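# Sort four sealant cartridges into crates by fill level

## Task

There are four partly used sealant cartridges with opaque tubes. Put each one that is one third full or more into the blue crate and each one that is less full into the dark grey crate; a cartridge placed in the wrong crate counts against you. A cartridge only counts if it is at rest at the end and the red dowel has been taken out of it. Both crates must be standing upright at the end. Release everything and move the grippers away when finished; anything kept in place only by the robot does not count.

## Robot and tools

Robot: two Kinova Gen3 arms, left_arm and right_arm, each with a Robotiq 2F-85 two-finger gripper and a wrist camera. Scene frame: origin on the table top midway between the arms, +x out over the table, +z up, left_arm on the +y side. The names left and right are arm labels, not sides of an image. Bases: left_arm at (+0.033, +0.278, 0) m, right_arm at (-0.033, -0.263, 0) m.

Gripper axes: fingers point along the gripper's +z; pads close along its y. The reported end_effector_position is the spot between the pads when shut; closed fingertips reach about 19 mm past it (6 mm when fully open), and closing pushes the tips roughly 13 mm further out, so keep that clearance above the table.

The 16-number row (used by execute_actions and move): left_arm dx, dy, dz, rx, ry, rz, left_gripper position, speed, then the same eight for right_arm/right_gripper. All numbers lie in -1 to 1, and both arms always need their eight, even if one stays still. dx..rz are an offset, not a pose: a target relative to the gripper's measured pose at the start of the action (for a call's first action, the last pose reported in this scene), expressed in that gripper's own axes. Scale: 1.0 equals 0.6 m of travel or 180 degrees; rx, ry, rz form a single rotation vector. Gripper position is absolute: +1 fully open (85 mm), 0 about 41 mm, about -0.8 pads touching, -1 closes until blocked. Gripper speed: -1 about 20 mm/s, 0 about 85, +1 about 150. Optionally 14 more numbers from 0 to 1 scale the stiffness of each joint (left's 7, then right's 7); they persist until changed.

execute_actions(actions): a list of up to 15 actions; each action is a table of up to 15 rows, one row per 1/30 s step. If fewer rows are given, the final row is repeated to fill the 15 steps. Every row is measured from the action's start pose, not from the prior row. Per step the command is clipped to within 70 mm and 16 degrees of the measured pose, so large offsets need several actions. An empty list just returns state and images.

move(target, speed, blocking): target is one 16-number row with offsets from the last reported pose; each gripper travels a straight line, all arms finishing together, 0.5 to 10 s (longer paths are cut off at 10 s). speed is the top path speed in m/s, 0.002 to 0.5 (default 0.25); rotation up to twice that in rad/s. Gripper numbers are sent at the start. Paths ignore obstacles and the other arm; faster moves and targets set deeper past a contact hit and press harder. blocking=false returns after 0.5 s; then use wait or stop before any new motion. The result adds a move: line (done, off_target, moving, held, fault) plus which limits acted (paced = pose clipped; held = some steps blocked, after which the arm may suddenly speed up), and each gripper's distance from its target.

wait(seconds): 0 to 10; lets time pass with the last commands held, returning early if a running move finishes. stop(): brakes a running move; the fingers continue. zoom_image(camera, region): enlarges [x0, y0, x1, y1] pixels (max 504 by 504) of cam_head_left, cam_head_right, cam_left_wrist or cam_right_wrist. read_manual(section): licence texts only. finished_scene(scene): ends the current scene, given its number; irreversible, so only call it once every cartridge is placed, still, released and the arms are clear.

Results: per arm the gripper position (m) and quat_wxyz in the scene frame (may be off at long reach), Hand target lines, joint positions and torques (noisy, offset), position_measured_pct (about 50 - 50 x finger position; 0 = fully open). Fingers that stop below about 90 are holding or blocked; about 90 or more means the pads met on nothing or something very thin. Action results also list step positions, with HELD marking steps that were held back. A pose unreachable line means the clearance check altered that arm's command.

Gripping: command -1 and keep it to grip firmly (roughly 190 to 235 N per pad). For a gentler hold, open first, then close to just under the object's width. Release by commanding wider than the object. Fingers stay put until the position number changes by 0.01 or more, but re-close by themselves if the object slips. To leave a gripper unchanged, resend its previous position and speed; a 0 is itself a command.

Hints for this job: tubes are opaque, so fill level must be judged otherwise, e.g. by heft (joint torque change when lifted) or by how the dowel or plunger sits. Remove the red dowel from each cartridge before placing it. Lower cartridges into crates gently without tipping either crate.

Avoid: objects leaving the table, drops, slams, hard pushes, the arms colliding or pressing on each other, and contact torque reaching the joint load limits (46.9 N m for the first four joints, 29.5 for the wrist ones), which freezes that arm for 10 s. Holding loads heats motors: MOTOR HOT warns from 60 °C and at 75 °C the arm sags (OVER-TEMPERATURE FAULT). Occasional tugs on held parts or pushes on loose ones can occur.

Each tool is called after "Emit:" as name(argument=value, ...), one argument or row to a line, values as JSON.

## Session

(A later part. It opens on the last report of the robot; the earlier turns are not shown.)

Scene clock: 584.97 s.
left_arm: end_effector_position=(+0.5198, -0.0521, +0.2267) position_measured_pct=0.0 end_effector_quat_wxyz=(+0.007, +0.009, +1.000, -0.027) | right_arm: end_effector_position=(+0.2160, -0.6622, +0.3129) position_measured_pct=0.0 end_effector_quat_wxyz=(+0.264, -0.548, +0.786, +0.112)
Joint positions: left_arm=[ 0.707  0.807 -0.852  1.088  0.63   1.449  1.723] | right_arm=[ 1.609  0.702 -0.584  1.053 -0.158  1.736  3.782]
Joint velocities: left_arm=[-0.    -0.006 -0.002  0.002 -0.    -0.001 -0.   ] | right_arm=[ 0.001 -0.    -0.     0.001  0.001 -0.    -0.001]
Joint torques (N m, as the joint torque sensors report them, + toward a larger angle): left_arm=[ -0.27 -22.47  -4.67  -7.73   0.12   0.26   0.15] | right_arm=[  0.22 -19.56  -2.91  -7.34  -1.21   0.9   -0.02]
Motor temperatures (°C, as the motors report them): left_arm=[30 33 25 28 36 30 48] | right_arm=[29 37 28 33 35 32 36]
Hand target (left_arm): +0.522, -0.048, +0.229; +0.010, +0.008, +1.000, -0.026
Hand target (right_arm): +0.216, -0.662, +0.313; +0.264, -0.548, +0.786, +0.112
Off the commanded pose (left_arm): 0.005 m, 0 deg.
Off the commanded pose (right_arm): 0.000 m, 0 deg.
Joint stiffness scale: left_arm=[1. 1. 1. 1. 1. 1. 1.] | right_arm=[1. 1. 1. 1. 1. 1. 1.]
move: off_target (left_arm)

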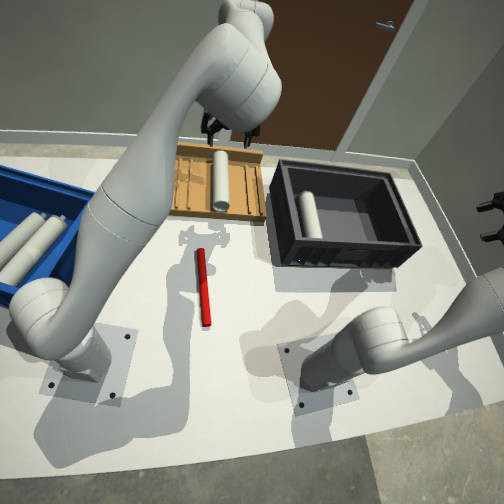

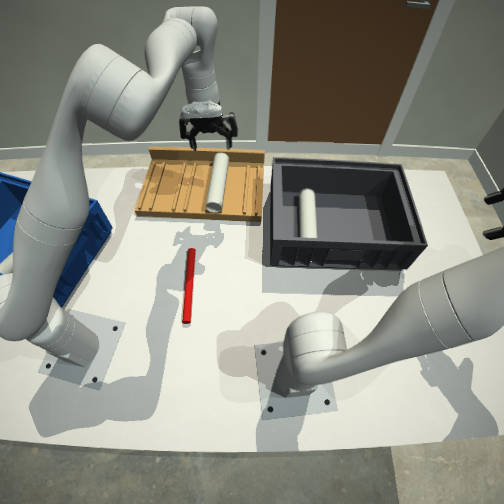

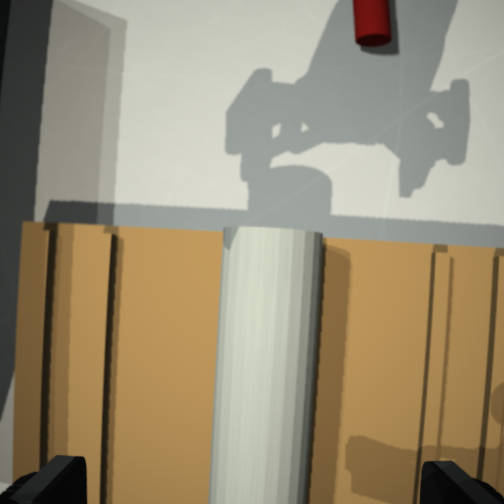

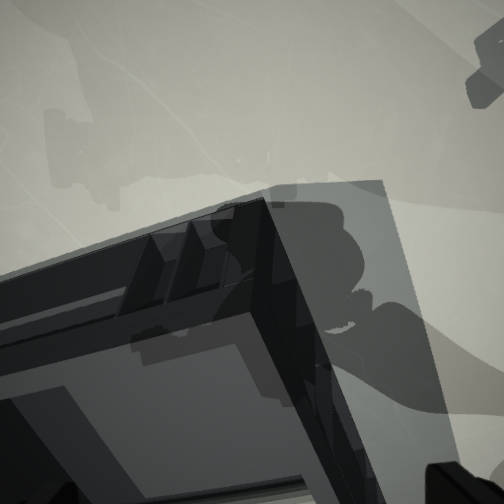

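Emit:
move(
  target=[0, 0.008, 0.285, 0, 0, 0, 1, 0.5, 0, 0, 0, 0, 0, 0, 1, 0],
  speed=0.15,
)

Emit:
execute_actions(
  actions=[
    [[0,0,0,0,0,0,-1,0.5, 0,0,0,0,0,0,1,0]],
    [[0,0,0,0,0,0,-1,0.5, 0,0,0,0,0,0,1,0]],
  ],
)

Emit:
move(
  target=[0, 0, -0.33, 0, 0, 0, -1, 0.5, 0, 0, 0, 0, 0, 0, 1, 0],
  speed=0.2,
)

Scene clock: 594.47 s.
left_arm: end_effector_position=(+0.5232, -0.0554, +0.0593) position_measured_pct=0.0 end_effector_quat_wxyz=(+0.009, +0.009, +1.000, -0.025) | right_arm: end_effector_position=(+0.2160, -0.6622, +0.3129) position_measured_pct=0.0 end_effector_quat_wxyz=(+0.264, -0.548, +0.786, +0.112)
Joint positions: left_arm=[ 0.698  0.986 -0.741  1.299  0.733  1.09   1.618] | right_arm=[ 1.609  0.702 -0.584  1.053 -0.158  1.736  3.782]
Joint velocities: left_arm=[-0.004  0.003  0.002  0.    -0.    -0.001 -0.   ] | right_arm=[-0.     0.001 -0.     0.001  0.001  0.002 -0.001]
Joint torques (N m, as the joint torque sensors report them, + toward a larger angle): left_arm=[ -0.2  -23.7   -5.37  -6.64   0.06  -0.1    0.14] | right_arm=[  0.74 -19.19  -2.62  -7.69  -1.19   0.94   0.11]
Motor temperatures (°C, as the motors report them): left_arm=[30 33 25 28 36 30 48] | right_arm=[29 37 28 33 35 32 36]
Hand target (left_arm): +0.522, -0.056, +0.056; +0.007, +0.009, +1.000, -0.027
Hand target (right_arm): +0.216, -0.662, +0.313; +0.264, -0.548, +0.786, +0.112
Off the commanded pose (left_arm): 0.004 m, 0 deg.
Off the commanded pose (right_arm): 0.000 m, 0 deg.
Joint stiffness scale: left_arm=[1. 1. 1. 1. 1. 1. 1.] | right_arm=[1. 1. 1. 1. 1. 1. 1.]
move: off_target (left_arm)

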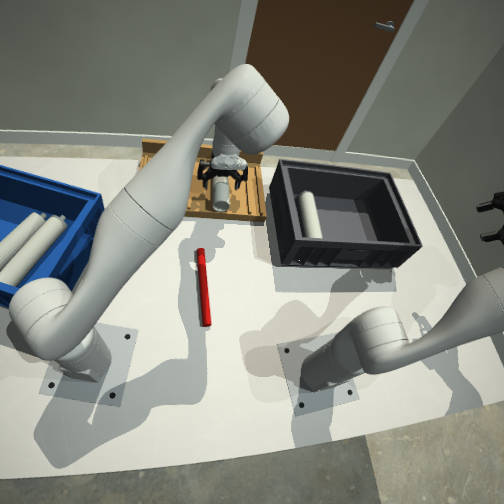

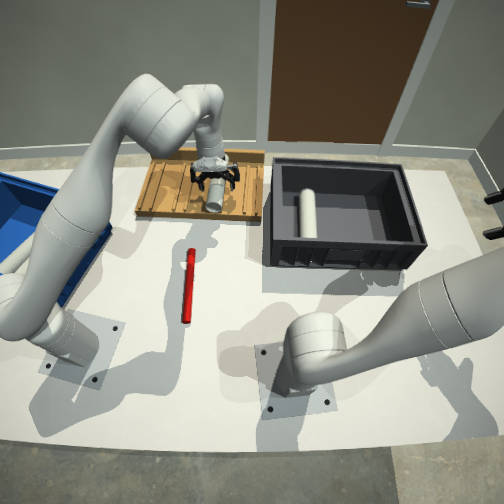

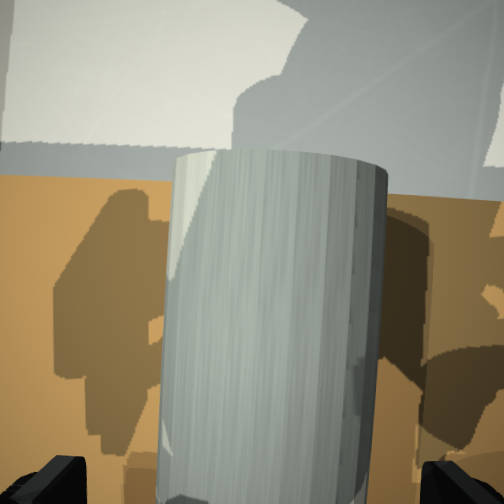

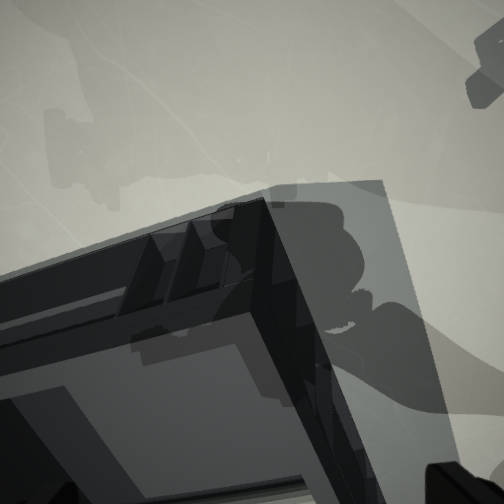

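Scene clock: 595.47 s.
left_arm: end_effector_position=(+0.5234, -0.0556, +0.0600) position_measured_pct=46.4 end_effector_quat_wxyz=(+0.009, +0.009, +1.000, -0.025) | right_arm: end_effector_position=(+0.2160, -0.6622, +0.3129) position_measured_pct=0.0 end_effector_quat_wxyz=(+0.264, -0.548, +0.786, +0.112)
Joint positions: left_arm=[ 0.697  0.985 -0.741  1.299  0.733  1.09   1.618] | right_arm=[ 1.609  0.702 -0.584  1.053 -0.158  1.736  3.782]
Joint velocities: left_arm=[ 0.001 -0.001 -0.001 -0.     0.     0.     0.   ] | right_arm=[-0.001  0.001 -0.     0.001 -0.    -0.001 -0.001]
Joint torques (N m, as the joint torque sensors report them, + toward a larger angle): left_arm=[  1.84 -20.47  -2.5   -6.81   1.19  -0.27   0.35] | right_arm=[ -0.25 -18.71  -3.11  -7.92  -1.2    1.13   0.35]
Motor temperatures (°C, as the motors report them): left_arm=[30 33 25 28 36 30 48] | right_arm=[29 37 28 33 35 32 36]
Hand target (left_arm): +0.523, -0.056, +0.060; +0.009, +0.009, +1.000, -0.025
Hand target (right_arm): +0.216, -0.662, +0.313; +0.264, -0.548, +0.786, +0.112
Off the commanded pose (left_arm): 0.000 m, 0 deg.
Off the commanded pose (right_arm): 0.000 m, 0 deg.
Joint stiffness scale: left_arm=[1. 1. 1. 1. 1. 1. 1.] | right_arm=[1. 1. 1. 1. 1. 1. 1.]
Step readings (end_effector_position; steps 1 to 15: 1st action; 16 to 30: 2nd action):
0: left_arm (+0.5232, -0.0554, +0.0593) | right_arm (+0.2160, -0.6622, +0.3129)
1: left_arm (+0.5232, -0.0554, +0.0593) | right_arm (+0.2160, -0.6622, +0.3129)
2: left_arm (+0.5232, -0.0554, +0.0593) | right_arm (+0.2160, -0.6622, +0.3129)
4: left_arm (+0.5232, -0.0554, +0.0593) | right_arm (+0.2160, -0.6622, +0.3129)
8: left_arm (+0.5232, -0.0554, +0.0593) | right_arm (+0.2160, -0.6622, +0.3129)
15: left_arm (+0.5233, -0.0555, +0.0599) | right_arm (+0.2160, -0.6622, +0.3129)
16: left_arm (+0.5234, -0.0556, +0.0599) | right_arm (+0.2160, -0.6622, +0.3129)
17: left_arm (+0.5234, -0.0556, +0.0600) | right_arm (+0.2160, -0.6622, +0.3129)
19: left_arm (+0.5234, -0.0556, +0.0600) | right_arm (+0.2160, -0.6622, +0.3129)
23: left_arm (+0.5234, -0.0556, +0.0600) | right_arm (+0.2160, -0.6622, +0.3129)
30: end_effector_position above

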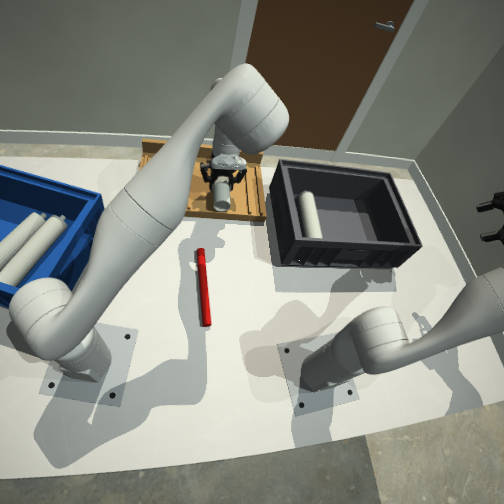

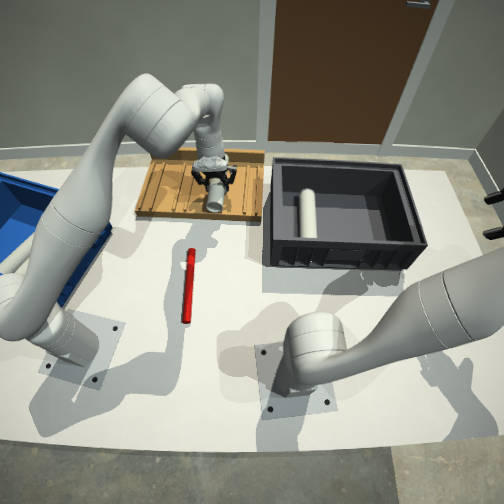

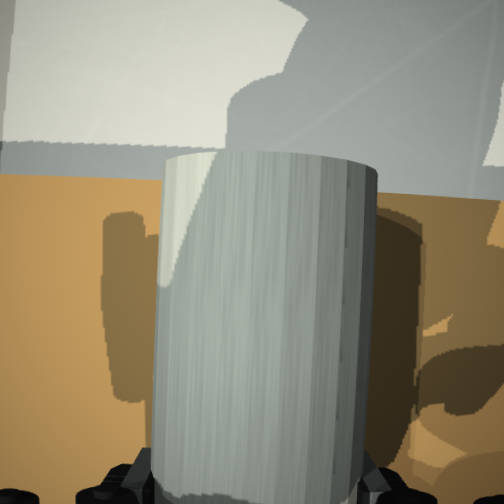

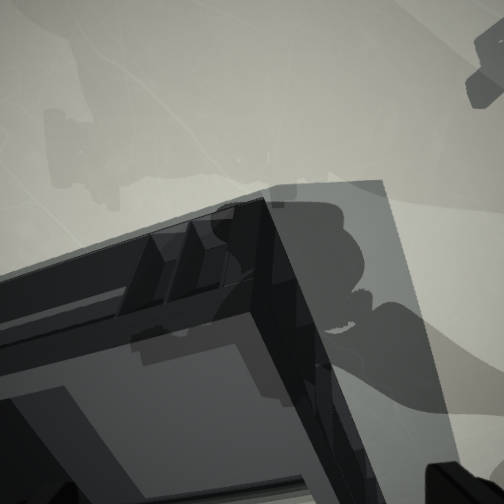

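Scene clock: 596.97 s.
left_arm: end_effector_position=(+0.5180, -0.0497, +0.2542) position_measured_pct=46.4 end_effector_quat_wxyz=(+0.007, +0.013, +1.000, -0.028) | right_arm: end_effector_position=(+0.2160, -0.6622, +0.3129) position_measured_pct=0.0 end_effector_quat_wxyz=(+0.264, -0.548, +0.786, +0.112)
Joint positions: left_arm=[ 0.696  0.78  -0.853  1.04   0.611  1.509  1.734] | right_arm=[ 1.609  0.702 -0.584  1.053 -0.158  1.736  3.782]
Joint velocities: left_arm=[ 0.001  0.002 -0.004 -0.002  0.     0.003  0.   ] | right_arm=[-0.001 -0.    -0.    -0.001 -0.001  0.     0.002]
Joint torques (N m, as the joint torque sensors report them, + toward a larger angle): left_arm=[ -0.23 -23.14  -4.87  -7.91   0.07  -0.28   0.06] | right_arm=[  0.11 -19.29  -3.03  -7.55  -1.06   0.75   0.03]
Motor temperatures (°C, as the motors report them): left_arm=[30 33 25 28 36 30 48] | right_arm=[29 37 28 33 35 32 36]
Hand target (left_arm): +0.520, -0.046, +0.258; +0.009, +0.009, +1.000, -0.025
Hand target (right_arm): +0.216, -0.662, +0.313; +0.264, -0.548, +0.786, +0.112
Off the commanded pose (left_arm): 0.006 m, 1 deg.
Off the commanded pose (right_arm): 0.000 m, 0 deg.
Joint stiffness scale: left_arm=[1. 1. 1. 1. 1. 1. 1.] | right_arm=[1. 1. 1. 1. 1. 1. 1.]
move: off_target (left_arm)

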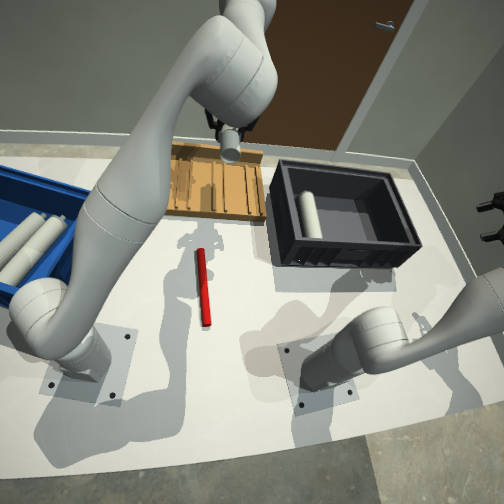

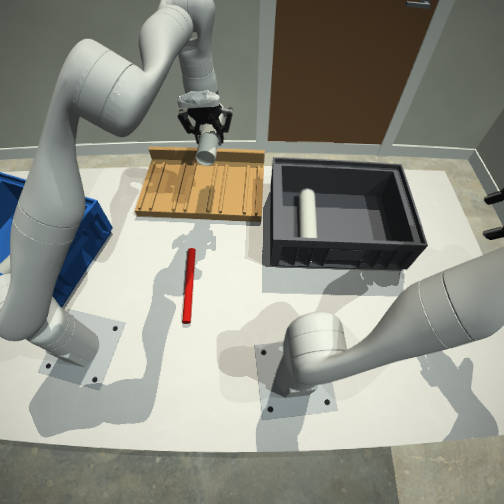

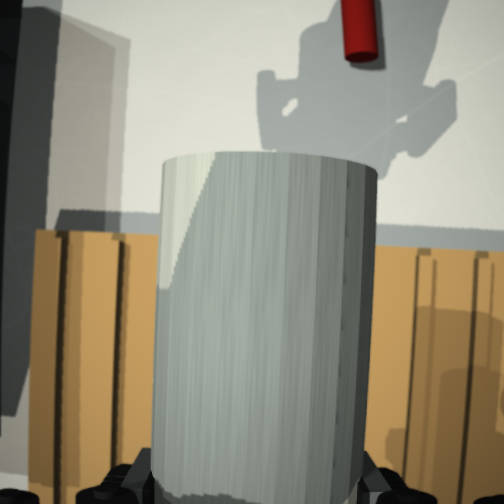

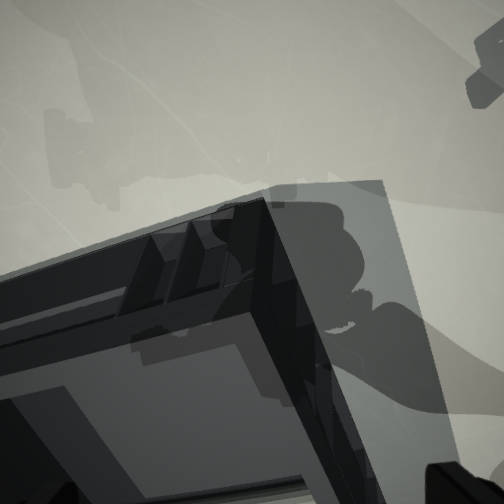

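Emit:
move(
  target=[0.197, -0.367, 0, 0, 0, 0, -1, 0.5, 0, 0, 0, 0, 0, 0, 1, 0],
  speed=0.25,
)

Emit:
move(
  target=[0, 0, 0.25, 0, 0, 0, -1, 0.5, 0, 0, 0, 0, 0, 0, 1, 0],
  speed=0.12,
)

Scene clock: 607.40 s.
left_arm: end_effector_position=(+0.3958, -0.2646, +0.2662) position_measured_pct=46.4 end_effector_quat_wxyz=(+0.011, +0.015, +0.999, -0.027) | right_arm: end_effector_position=(+0.2160, -0.6622, +0.3129) position_measured_pct=0.0 end_effector_quat_wxyz=(+0.264, -0.548, +0.786, +0.112)
Joint positions: left_arm=[ 0.942  0.928 -0.773  0.625  0.627  1.67   2.264] | right_arm=[ 1.609  0.702 -0.584  1.053 -0.158  1.736  3.782]
Joint velocities: left_arm=[-0.003  0.008  0.001 -0.005  0.     0.002  0.   ] | right_arm=[ 0.    -0.     0.     0.001 -0.001  0.    -0.   ]
Joint torques (N m, as the joint torque sensors report them, + toward a larger angle): left_arm=[  0.15 -26.71  -3.43  -8.18  -0.13  -0.06   0.12] | right_arm=[  0.46 -18.94  -2.87  -8.01  -1.44   0.92   0.36]
Motor temperatures (°C, as the motors report them): left_arm=[30 33 25 28 36 30 48] | right_arm=[29 37 28 33 35 32 36]
Hand target (left_arm): +0.394, -0.266, +0.264; +0.006, +0.014, +1.000, -0.027
Hand target (right_arm): +0.216, -0.662, +0.313; +0.264, -0.548, +0.786, +0.112
Off the commanded pose (left_arm): 0.003 m, 1 deg.
Off the commanded pose (right_arm): 0.000 m, 0 deg.
Joint stiffness scale: left_arm=[1. 1. 1. 1. 1. 1. 1.] | right_arm=[1. 1. 1. 1. 1. 1. 1.]
move: done

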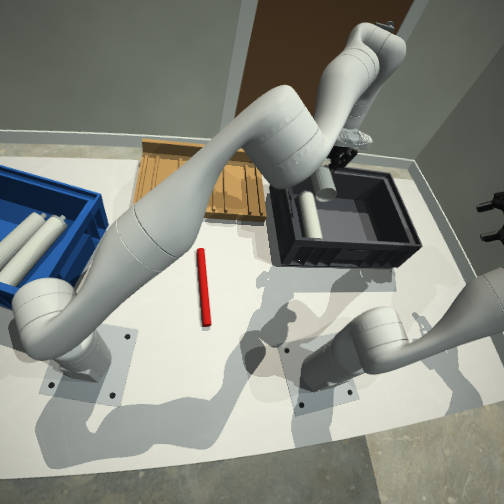

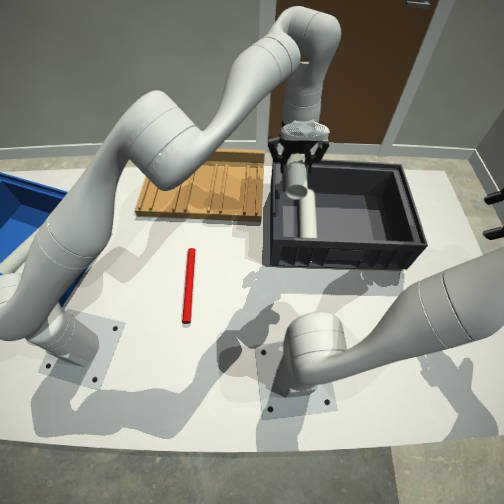

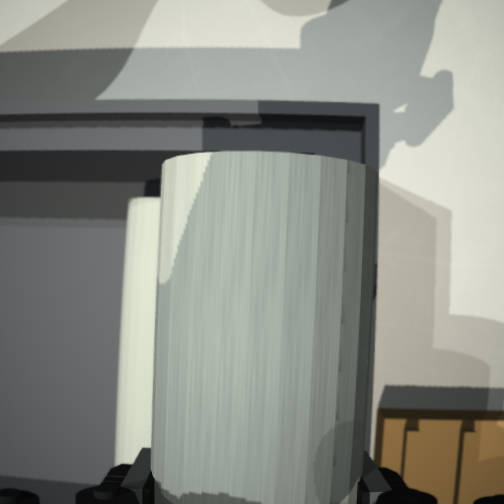

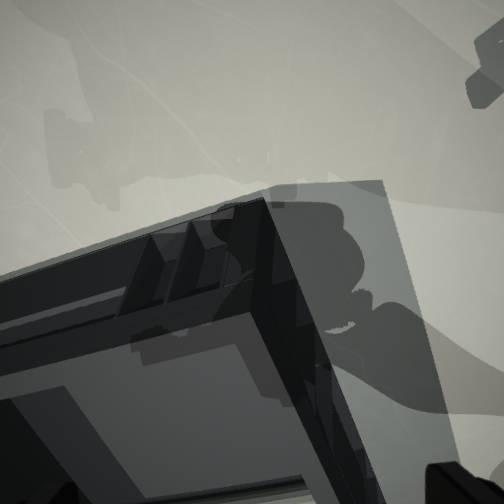

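Scene clock: 608.90 s.
left_arm: end_effector_position=(+0.4080, -0.2717, +0.1502) position_measured_pct=46.4 end_effector_quat_wxyz=(+0.027, +0.013, +0.999, -0.036) | right_arm: end_effector_position=(+0.2160, -0.6622, +0.3129) position_measured_pct=0.0 end_effector_quat_wxyz=(+0.264, -0.548, +0.786, +0.112)
Joint positions: left_arm=[ 1.001  0.995 -0.745  0.903  0.64   1.338  2.176] | right_arm=[ 1.609  0.702 -0.584  1.053 -0.158  1.736  3.782]
Joint velocities: left_arm=[ 0.001 -0.006  0.002  0.008 -0.    -0.009 -0.001] | right_arm=[ 0.    -0.001 -0.    -0.001  0.001 -0.001 -0.001]
Joint torques (N m, as the joint torque sensors report them, + toward a larger angle): left_arm=[-1.07  8.46  2.89  2.56  1.68 -4.61  0.05] | right_arm=[  0.08 -19.2   -2.69  -8.42  -1.26   0.66   0.06]
Motor temperatures (°C, as the motors report them): left_arm=[30 33 25 28 36 30 48] | right_arm=[29 37 28 33 35 32 36]
Hand target (left_arm): +0.399, -0.271, +0.117; +0.011, +0.014, +0.999, -0.026
Hand target (right_arm): +0.216, -0.662, +0.313; +0.264, -0.548, +0.786, +0.112
Off the commanded pose (left_arm): 0.035 m, 2 deg.
Off the commanded pose (right_arm): 0.000 m, 0 deg.
Joint stiffness scale: left_arm=[1. 1. 1. 1. 1. 1. 1.] | right_arm=[1. 1. 1. 1. 1. 1. 1.]
move: off_target (left_arm)

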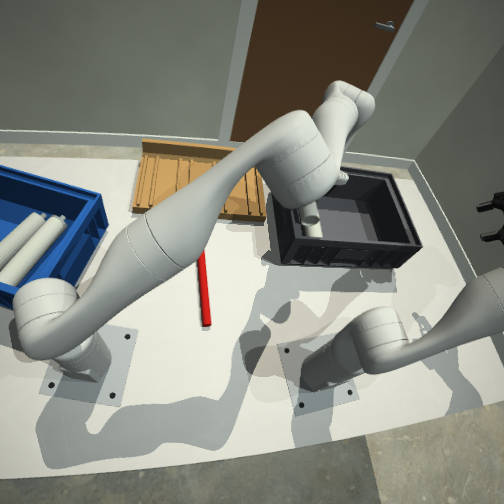

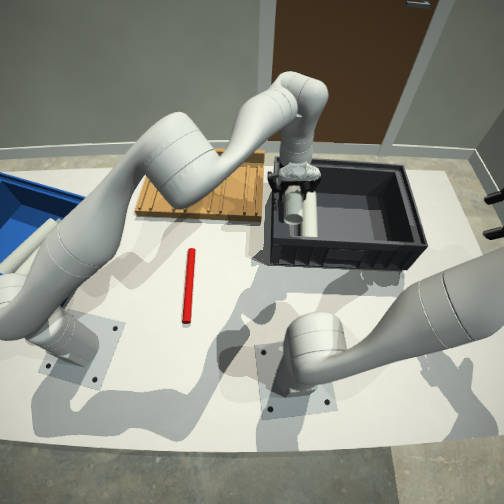

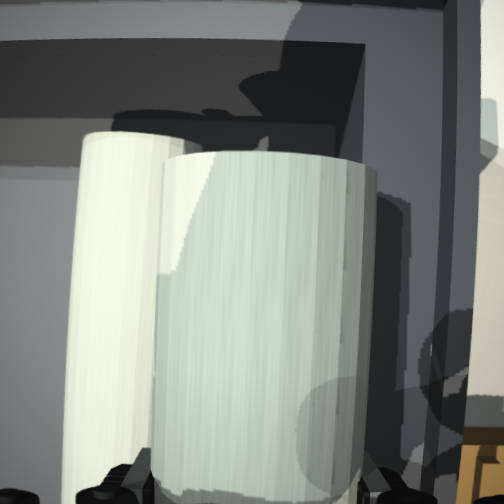

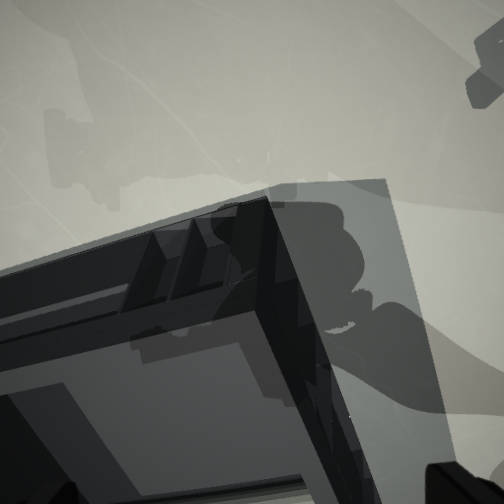

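Emit:
move(
  target=[0, -0.06, -0.03, 0, 0, 0, -1, 0.5, 0, 0, 0, 0, 0, 0, 1, 0],
  speed=0.08,
)

Emit:
move(
  target=[0, 0, 0.06, 0, 0, 0, -1, 0.5, 0, 0, 0, 0, 0, 0, 1, 0],
  speed=0.06,
)

Scene clock: 616.63 s.
left_arm: end_effector_position=(+0.4079, -0.3054, +0.1730) position_measured_pct=46.4 end_effector_quat_wxyz=(+0.032, +0.016, +0.999, -0.035) | right_arm: end_effector_position=(+0.2160, -0.6622, +0.3129) position_measured_pct=0.0 end_effector_quat_wxyz=(+0.264, -0.548, +0.786, +0.112)
Joint positions: left_arm=[ 0.972  1.05  -0.745  0.677  0.64   1.465  2.276] | right_arm=[ 1.609  0.702 -0.584  1.053 -0.158  1.736  3.782]
Joint velocities: left_arm=[-0.004  0.007  0.    -0.005 -0.     0.003  0.001] | right_arm=[ 0.    -0.001  0.     0.001 -0.001 -0.001  0.001]
Joint torques (N m, as the joint torque sensors report them, + toward a larger angle): left_arm=[ -0.14 -28.29  -3.93  -7.91  -0.34  -0.61   0.29] | right_arm=[  0.27 -19.42  -3.12  -7.94  -1.12   1.15   0.01]
Motor temperatures (°C, as the motors report them): left_arm=[30 33 25 28 36 30 48] | right_arm=[29 37 28 33 35 32 36]
Hand target (left_arm): +0.406, -0.306, +0.171; +0.027, +0.014, +0.999, -0.036
Hand target (right_arm): +0.216, -0.662, +0.313; +0.264, -0.548, +0.786, +0.112
Off the commanded pose (left_arm): 0.003 m, 1 deg.
Off the commanded pose (right_arm): 0.000 m, 0 deg.
Joint stiffness scale: left_arm=[1. 1. 1. 1. 1. 1. 1.] | right_arm=[1. 1. 1. 1. 1. 1. 1.]
move: done

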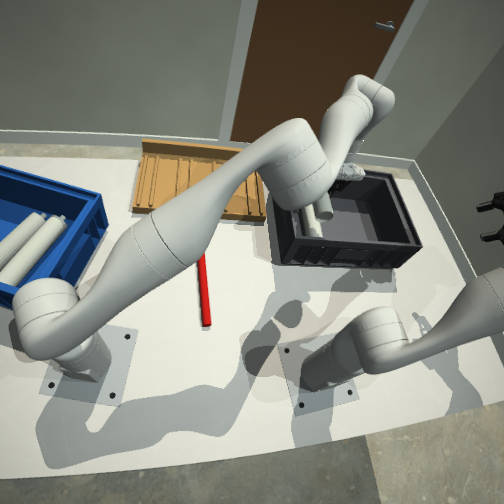

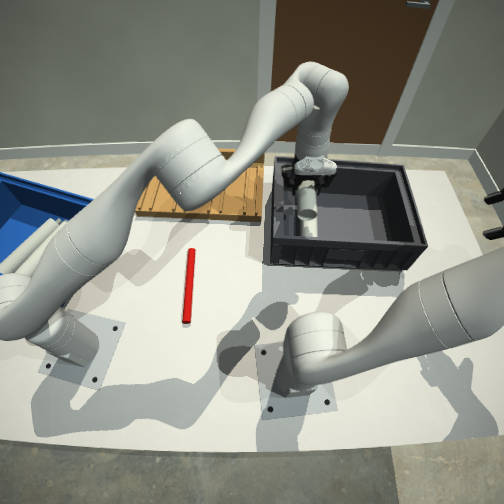

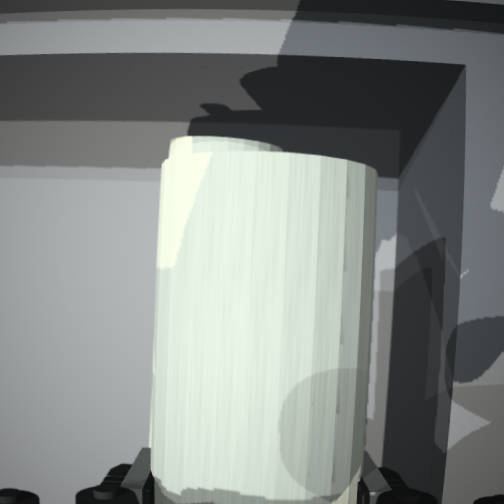

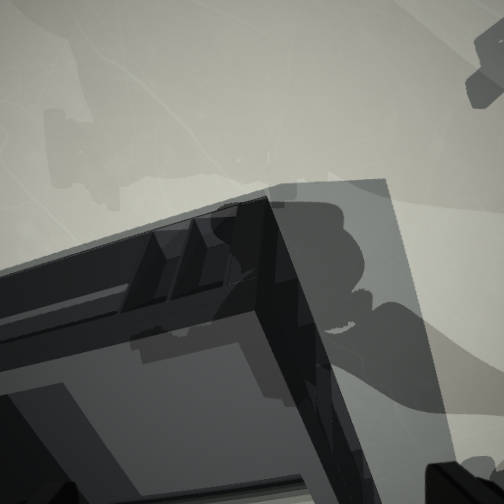

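Scene clock: 617.53 s.
left_arm: end_effector_position=(+0.4147, -0.3064, +0.1441) position_measured_pct=46.4 end_effector_quat_wxyz=(+0.037, +0.012, +0.999, -0.036) | right_arm: end_effector_position=(+0.2160, -0.6622, +0.3129) position_measured_pct=0.0 end_effector_quat_wxyz=(+0.264, -0.548, +0.786, +0.112)
Joint positions: left_arm=[ 0.976  1.076 -0.736  0.72   0.64   1.393  2.266] | right_arm=[ 1.609  0.702 -0.584  1.053 -0.158  1.736  3.782]
Joint velocities: left_arm=[ 0.     0.     0.001  0.     0.    -0.005 -0.   ] | right_arm=[-0.001  0.     0.     0.    -0.     0.    -0.001]
Joint torques (N m, as the joint torque sensors report them, + toward a larger angle): left_arm=[  0.07 -24.35  -2.13  -6.65   0.19   0.03  -0.04] | right_arm=[  0.84 -19.08  -2.79  -7.06  -1.21   0.48   0.49]
Motor temperatures (°C, as the motors report them): left_arm=[30 33 25 28 36 30 48] | right_arm=[29 37 28 33 35 32 36]
Hand target (left_arm): +0.410, -0.308, +0.137; +0.032, +0.016, +0.999, -0.035
Hand target (right_arm): +0.216, -0.662, +0.313; +0.264, -0.548, +0.786, +0.112
Off the commanded pose (left_arm): 0.008 m, 1 deg.
Off the commanded pose (right_arm): 0.000 m, 0 deg.
Joint stiffness scale: left_arm=[1. 1. 1. 1. 1. 1. 1.] | right_arm=[1. 1. 1. 1. 1. 1. 1.]
move: off_target (left_arm)

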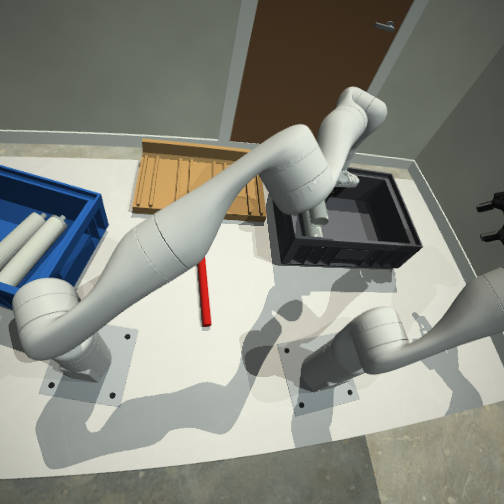

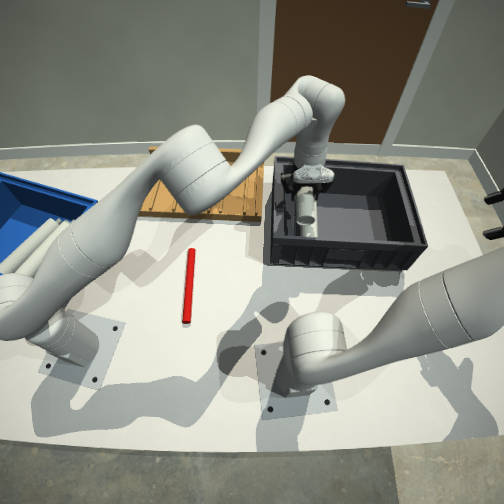

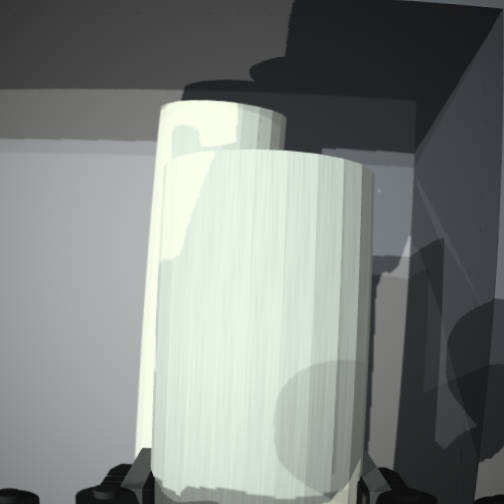

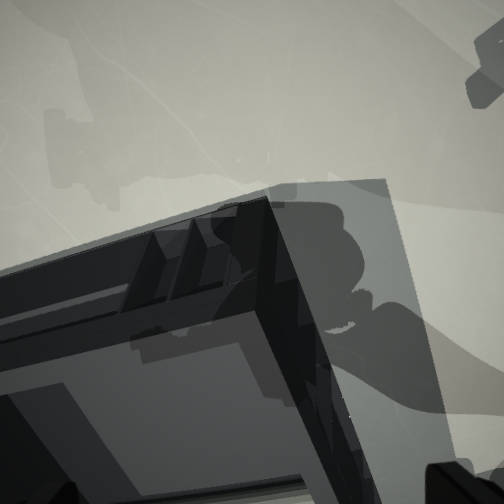

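Emit:
move(
  target=[0.07, 0, 0.0, 0, 0, 0, -1, 0.5, 0, 0, 0, 0, 0, 0, 1, 0],
  speed=0.06,
)

Emit:
move(
  target=[0.0, 0, 0.05, 0, 0, 0, -1, 0.5, 0, 0, 0, 0, 0, 0, 1, 0],
  speed=0.06,
)

Emit:
execute_actions(
  actions=[
    [[0,0,0,0,0,0,1,0.5, 0,0,0,0,0,0,1,0]],
    [[0,0,0,0,0,0,1,0.5, 0,0,0,0,0,0,1,0]],
  ],
)

Emit:
move(
  target=[0, 0.1, -0.3, 0, 0, 0, 1, 0.5, 0, 0, 0, 0, 0, 0, 1, 0],
  speed=0.2,
)

Scene clock: 628.00 s.
left_arm: end_effector_position=(+0.3707, -0.3063, +0.1385) position_measured_pct=46.4 end_effector_quat_wxyz=(+0.033, +0.013, +0.999, -0.036) | right_arm: end_effector_position=(+0.2160, -0.6622, +0.3129) position_measured_pct=0.0 end_effector_quat_wxyz=(+0.264, -0.548, +0.786, +0.112)
Joint positions: left_arm=[ 1.075  1.026 -0.746  0.874  0.64   1.324  2.266] | right_arm=[ 1.609  0.702 -0.584  1.053 -0.158  1.736  3.782]
Joint velocities: left_arm=[ 0.007 -0.001 -0.006  0.002 -0.     0.001 -0.   ] | right_arm=[-0.     0.     0.     0.001 -0.001 -0.001  0.001]
Joint torques (N m, as the joint torque sensors report them, + toward a larger angle): left_arm=[ -0.14 -26.72  -4.7   -8.09  -0.24  -0.48   0.05] | right_arm=[  0.7  -19.79  -3.09  -7.21  -1.59   0.99   0.37]
Motor temperatures (°C, as the motors report them): left_arm=[30 33 25 28 36 30 48] | right_arm=[29 37 28 33 35 32 36]
Hand target (left_arm): +0.373, -0.305, +0.141; +0.037, +0.012, +0.999, -0.036
Hand target (right_arm): +0.216, -0.662, +0.313; +0.264, -0.548, +0.786, +0.112
Off the commanded pose (left_arm): 0.003 m, 1 deg.
Off the commanded pose (right_arm): 0.000 m, 0 deg.
Joint stiffness scale: left_arm=[1. 1. 1. 1. 1. 1. 1.] | right_arm=[1. 1. 1. 1. 1. 1. 1.]
move: done

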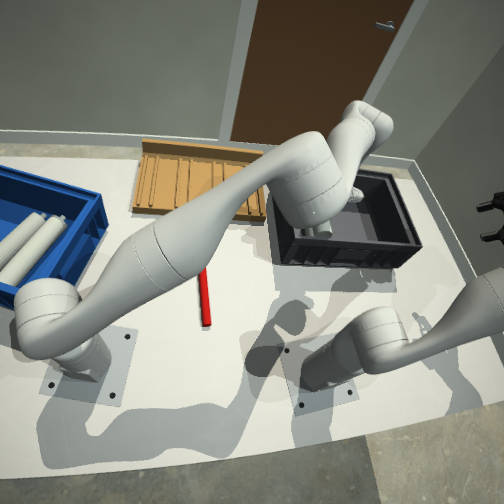

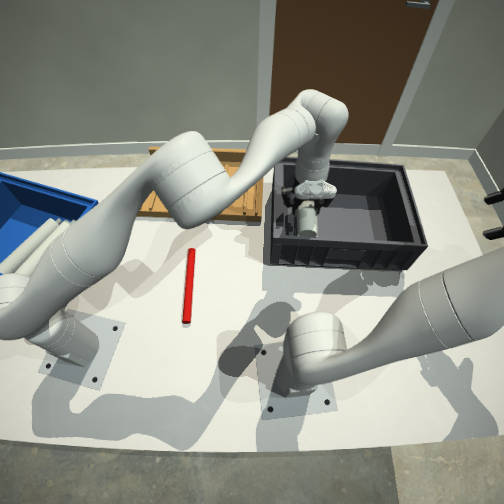

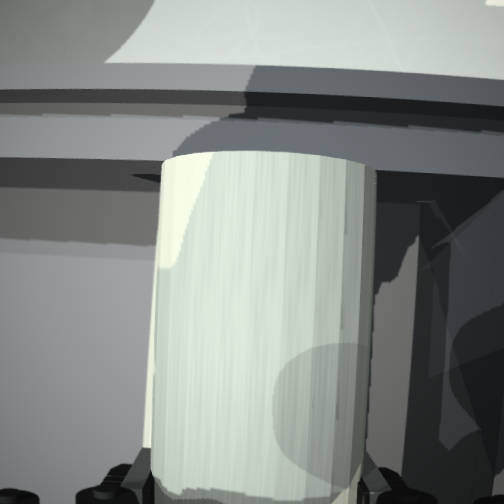

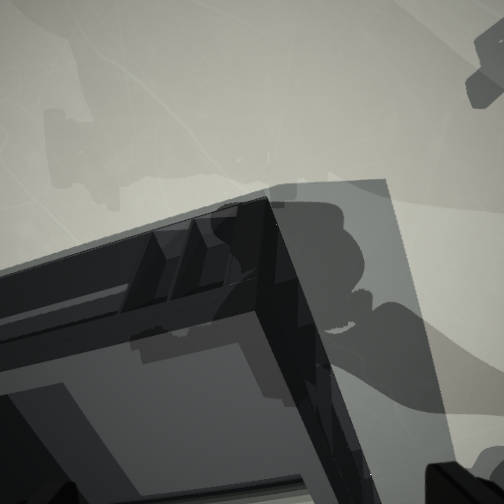

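Scene clock: 628.87 s.
left_arm: end_effector_position=(+0.3737, -0.3080, +0.1126) position_measured_pct=46.4 end_effector_quat_wxyz=(+0.036, +0.013, +0.999, -0.035) | right_arm: end_effector_position=(+0.2160, -0.6622, +0.3129) position_measured_pct=0.0 end_effector_quat_wxyz=(+0.264, -0.548, +0.786, +0.112)
Joint positions: left_arm=[ 1.075  1.056 -0.731  0.896  0.641  1.271  2.261] | right_arm=[ 1.609  0.702 -0.584  1.053 -0.158  1.736  3.782]
Joint velocities: left_arm=[-0.001  0.     0.004  0.    -0.    -0.001  0.   ] | right_arm=[-0.001  0.     0.     0.     0.    -0.002  0.001]
Joint torques (N m, as the joint torque sensors report them, + toward a larger angle): left_arm=[ -0.1  -27.56  -5.25  -7.79  -0.2   -0.5    0.09] | right_arm=[  0.83 -19.41  -2.69  -8.23  -1.34   1.38   0.14]
Motor temperatures (°C, as the motors report them): left_arm=[30 33 25 28 36 30 48] | right_arm=[29 37 28 33 35 32 36]
Hand target (left_arm): +0.373, -0.308, +0.109; +0.033, +0.013, +0.999, -0.036
Hand target (right_arm): +0.216, -0.662, +0.313; +0.264, -0.548, +0.786, +0.112
Off the commanded pose (left_arm): 0.004 m, 0 deg.
Off the commanded pose (right_arm): 0.000 m, 0 deg.
Joint stiffness scale: left_arm=[1. 1. 1. 1. 1. 1. 1.] | right_arm=[1. 1. 1. 1. 1. 1. 1.]
move: off_target (left_arm)

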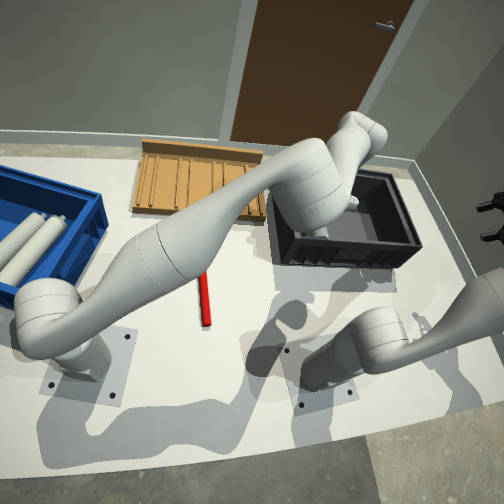

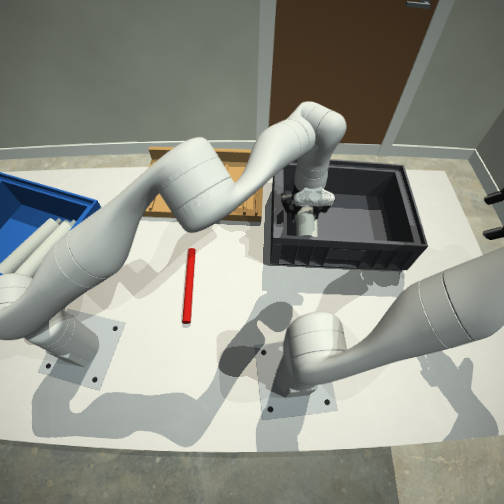

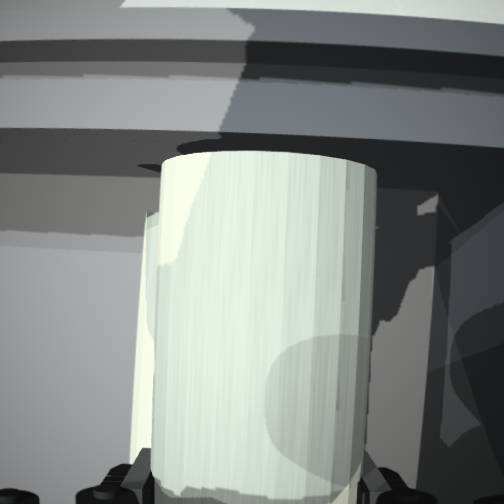

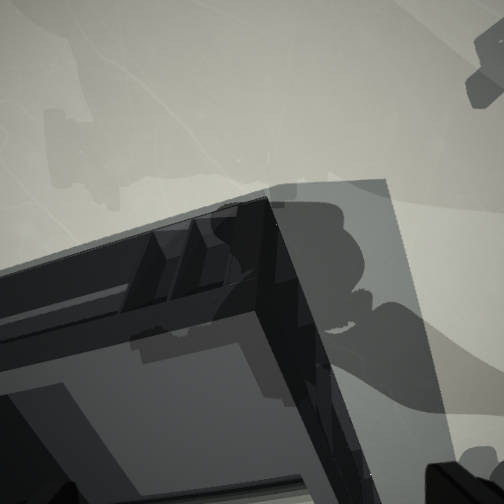

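Scene clock: 629.87 s.
left_arm: end_effector_position=(+0.3737, -0.3080, +0.1126) position_measured_pct=0.0 end_effector_quat_wxyz=(+0.036, +0.013, +0.999, -0.035) | right_arm: end_effector_position=(+0.2160, -0.6622, +0.3129) position_measured_pct=0.0 end_effector_quat_wxyz=(+0.264, -0.548, +0.786, +0.112)
Joint positions: left_arm=[ 1.075  1.056 -0.731  0.896  0.641  1.271  2.261] | right_arm=[ 1.609  0.702 -0.584  1.053 -0.158  1.736  3.782]
Joint velocities: left_arm=[ 0.     0.001  0.001 -0.     0.     0.001 -0.   ] | right_arm=[ 0.     0.    -0.    -0.003 -0.     0.001 -0.001]
Joint torques (N m, as the joint torque sensors report them, + toward a larger angle): left_arm=[ -0.12 -26.31  -4.6   -7.5   -0.12  -0.35   0.15] | right_arm=[  0.22 -19.84  -2.8   -7.72  -1.28   0.83   0.16]
Motor temperatures (°C, as the motors report them): left_arm=[30 33 25 28 36 30 48] | right_arm=[29 37 28 33 35 32 36]
Hand target (left_arm): +0.374, -0.308, +0.113; +0.036, +0.013, +0.999, -0.035
Hand target (right_arm): +0.216, -0.662, +0.313; +0.264, -0.548, +0.786, +0.112
Off the commanded pose (left_arm): 0.000 m, 0 deg.
Off the commanded pose (right_arm): 0.000 m, 0 deg.
Joint stiffness scale: left_arm=[1. 1. 1. 1. 1. 1. 1.] | right_arm=[1. 1. 1. 1. 1. 1. 1.]
Step readings (end_effector_position; steps 1 to 15: 1st action; 16 to 30: 2nd action):
0: left_arm (+0.3737, -0.3080, +0.1126) | right_arm (+0.2160, -0.6622, +0.3129)
1: left_arm (+0.3737, -0.3080, +0.1126) | right_arm (+0.2160, -0.6622, +0.3129)
2: left_arm (+0.3737, -0.3080, +0.1126) | right_arm (+0.2160, -0.6622, +0.3129)
4: left_arm (+0.3737, -0.3080, +0.1126) | right_arm (+0.2160, -0.6622, +0.3129)
8: left_arm (+0.3737, -0.3080, +0.1126) | right_arm (+0.2160, -0.6622, +0.3129)
15: left_arm (+0.3737, -0.3080, +0.1126) | right_arm (+0.2160, -0.6622, +0.3129)
16: left_arm (+0.3737, -0.3080, +0.1126) | right_arm (+0.2160, -0.6622, +0.3129)
17: left_arm (+0.3737, -0.3080, +0.1126) | right_arm (+0.2160, -0.6622, +0.3129)
19: left_arm (+0.3737, -0.3080, +0.1126) | right_arm (+0.2160, -0.6622, +0.3129)
23: left_arm (+0.3737, -0.3080, +0.1126) | right_arm (+0.2160, -0.6622, +0.3129)
30: end_effector_position above

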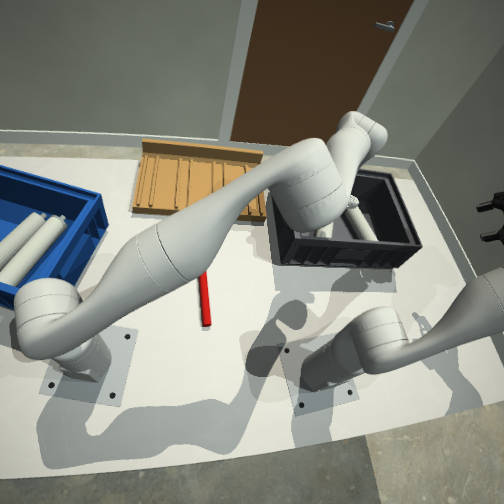

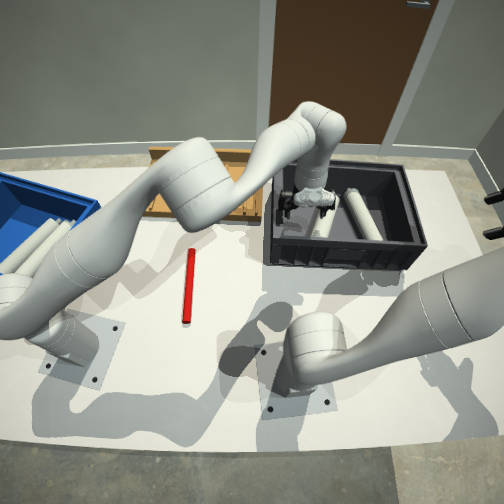

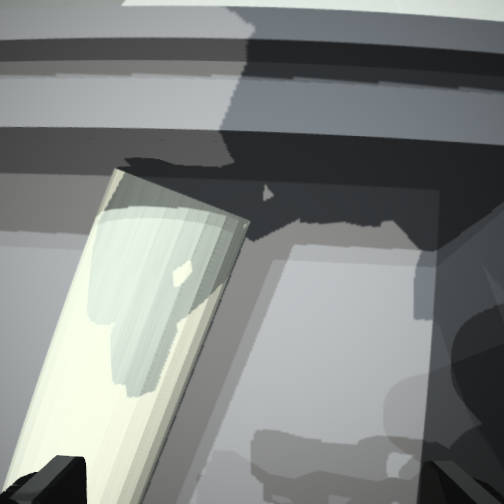

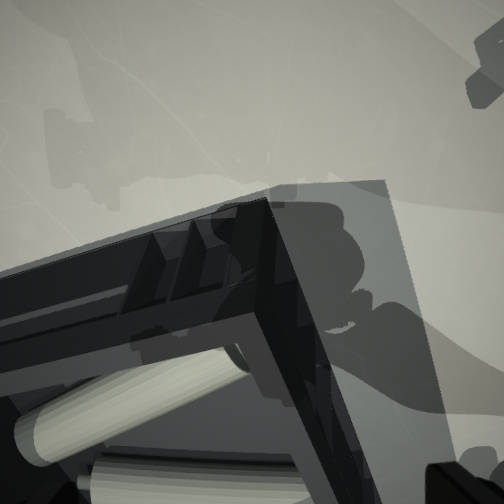

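Scene clock: 631.33 s.
left_arm: end_effector_position=(+0.3593, -0.2390, +0.2838) position_measured_pct=0.0 end_effector_quat_wxyz=(+0.032, +0.011, +0.999, -0.037) | right_arm: end_effector_position=(+0.2160, -0.6622, +0.3129) position_measured_pct=0.0 end_effector_quat_wxyz=(+0.264, -0.548, +0.786, +0.112)
Joint positions: left_arm=[ 1.09   0.776 -0.808  0.92   0.551  1.522  2.228] | right_arm=[ 1.609  0.702 -0.584  1.053 -0.158  1.736  3.782]
Joint velocities: left_arm=[ 0.    -0.004  0.    -0.    -0.    -0.001 -0.   ] | right_arm=[-0.    -0.001 -0.    -0.    -0.    -0.002 -0.001]
Joint torques (N m, as the joint torque sensors report them, + toward a larger angle): left_arm=[ -0.07 -23.31  -4.23  -8.23  -0.04  -0.13   0.13] | right_arm=[  0.06 -19.33  -3.19  -7.69  -1.3    0.61  -0.04]
Motor temperatures (°C, as the motors report them): left_arm=[30 33 25 28 36 30 48] | right_arm=[29 37 28 33 35 32 36]
Hand target (left_arm): +0.362, -0.236, +0.287; +0.036, +0.013, +0.999, -0.035
Hand target (right_arm): +0.216, -0.662, +0.313; +0.264, -0.548, +0.786, +0.112
Off the commanded pose (left_arm): 0.006 m, 1 deg.
Off the commanded pose (right_arm): 0.000 m, 0 deg.
Joint stiffness scale: left_arm=[1. 1. 1. 1. 1. 1. 1.] | right_arm=[1. 1. 1. 1. 1. 1. 1.]
move: off_target (left_arm)

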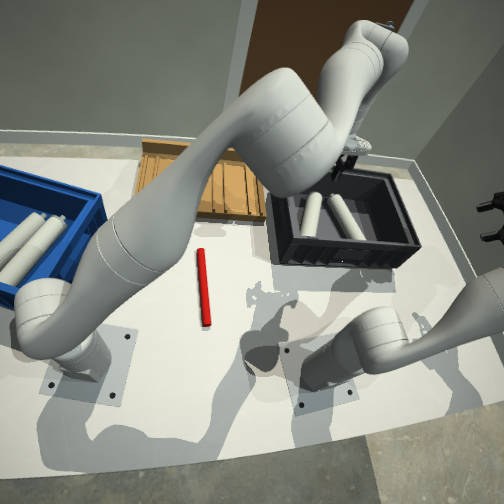

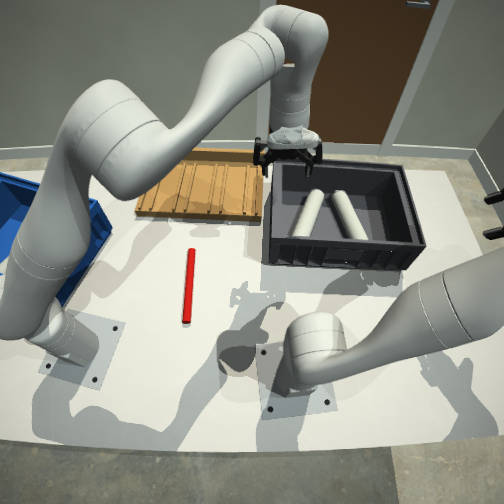

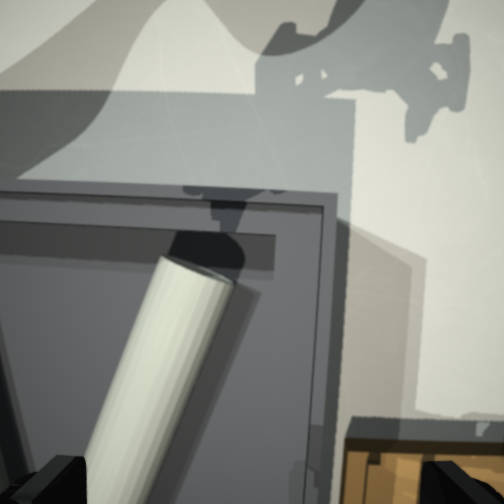

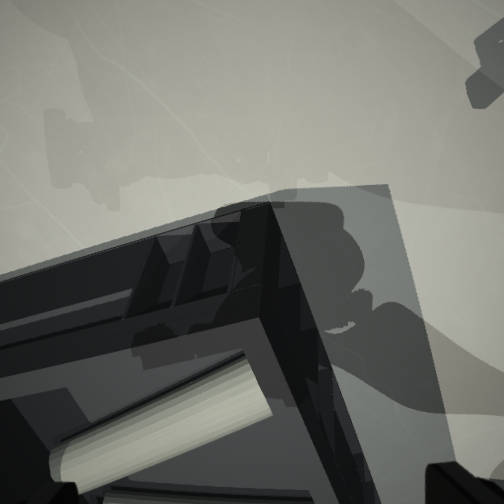

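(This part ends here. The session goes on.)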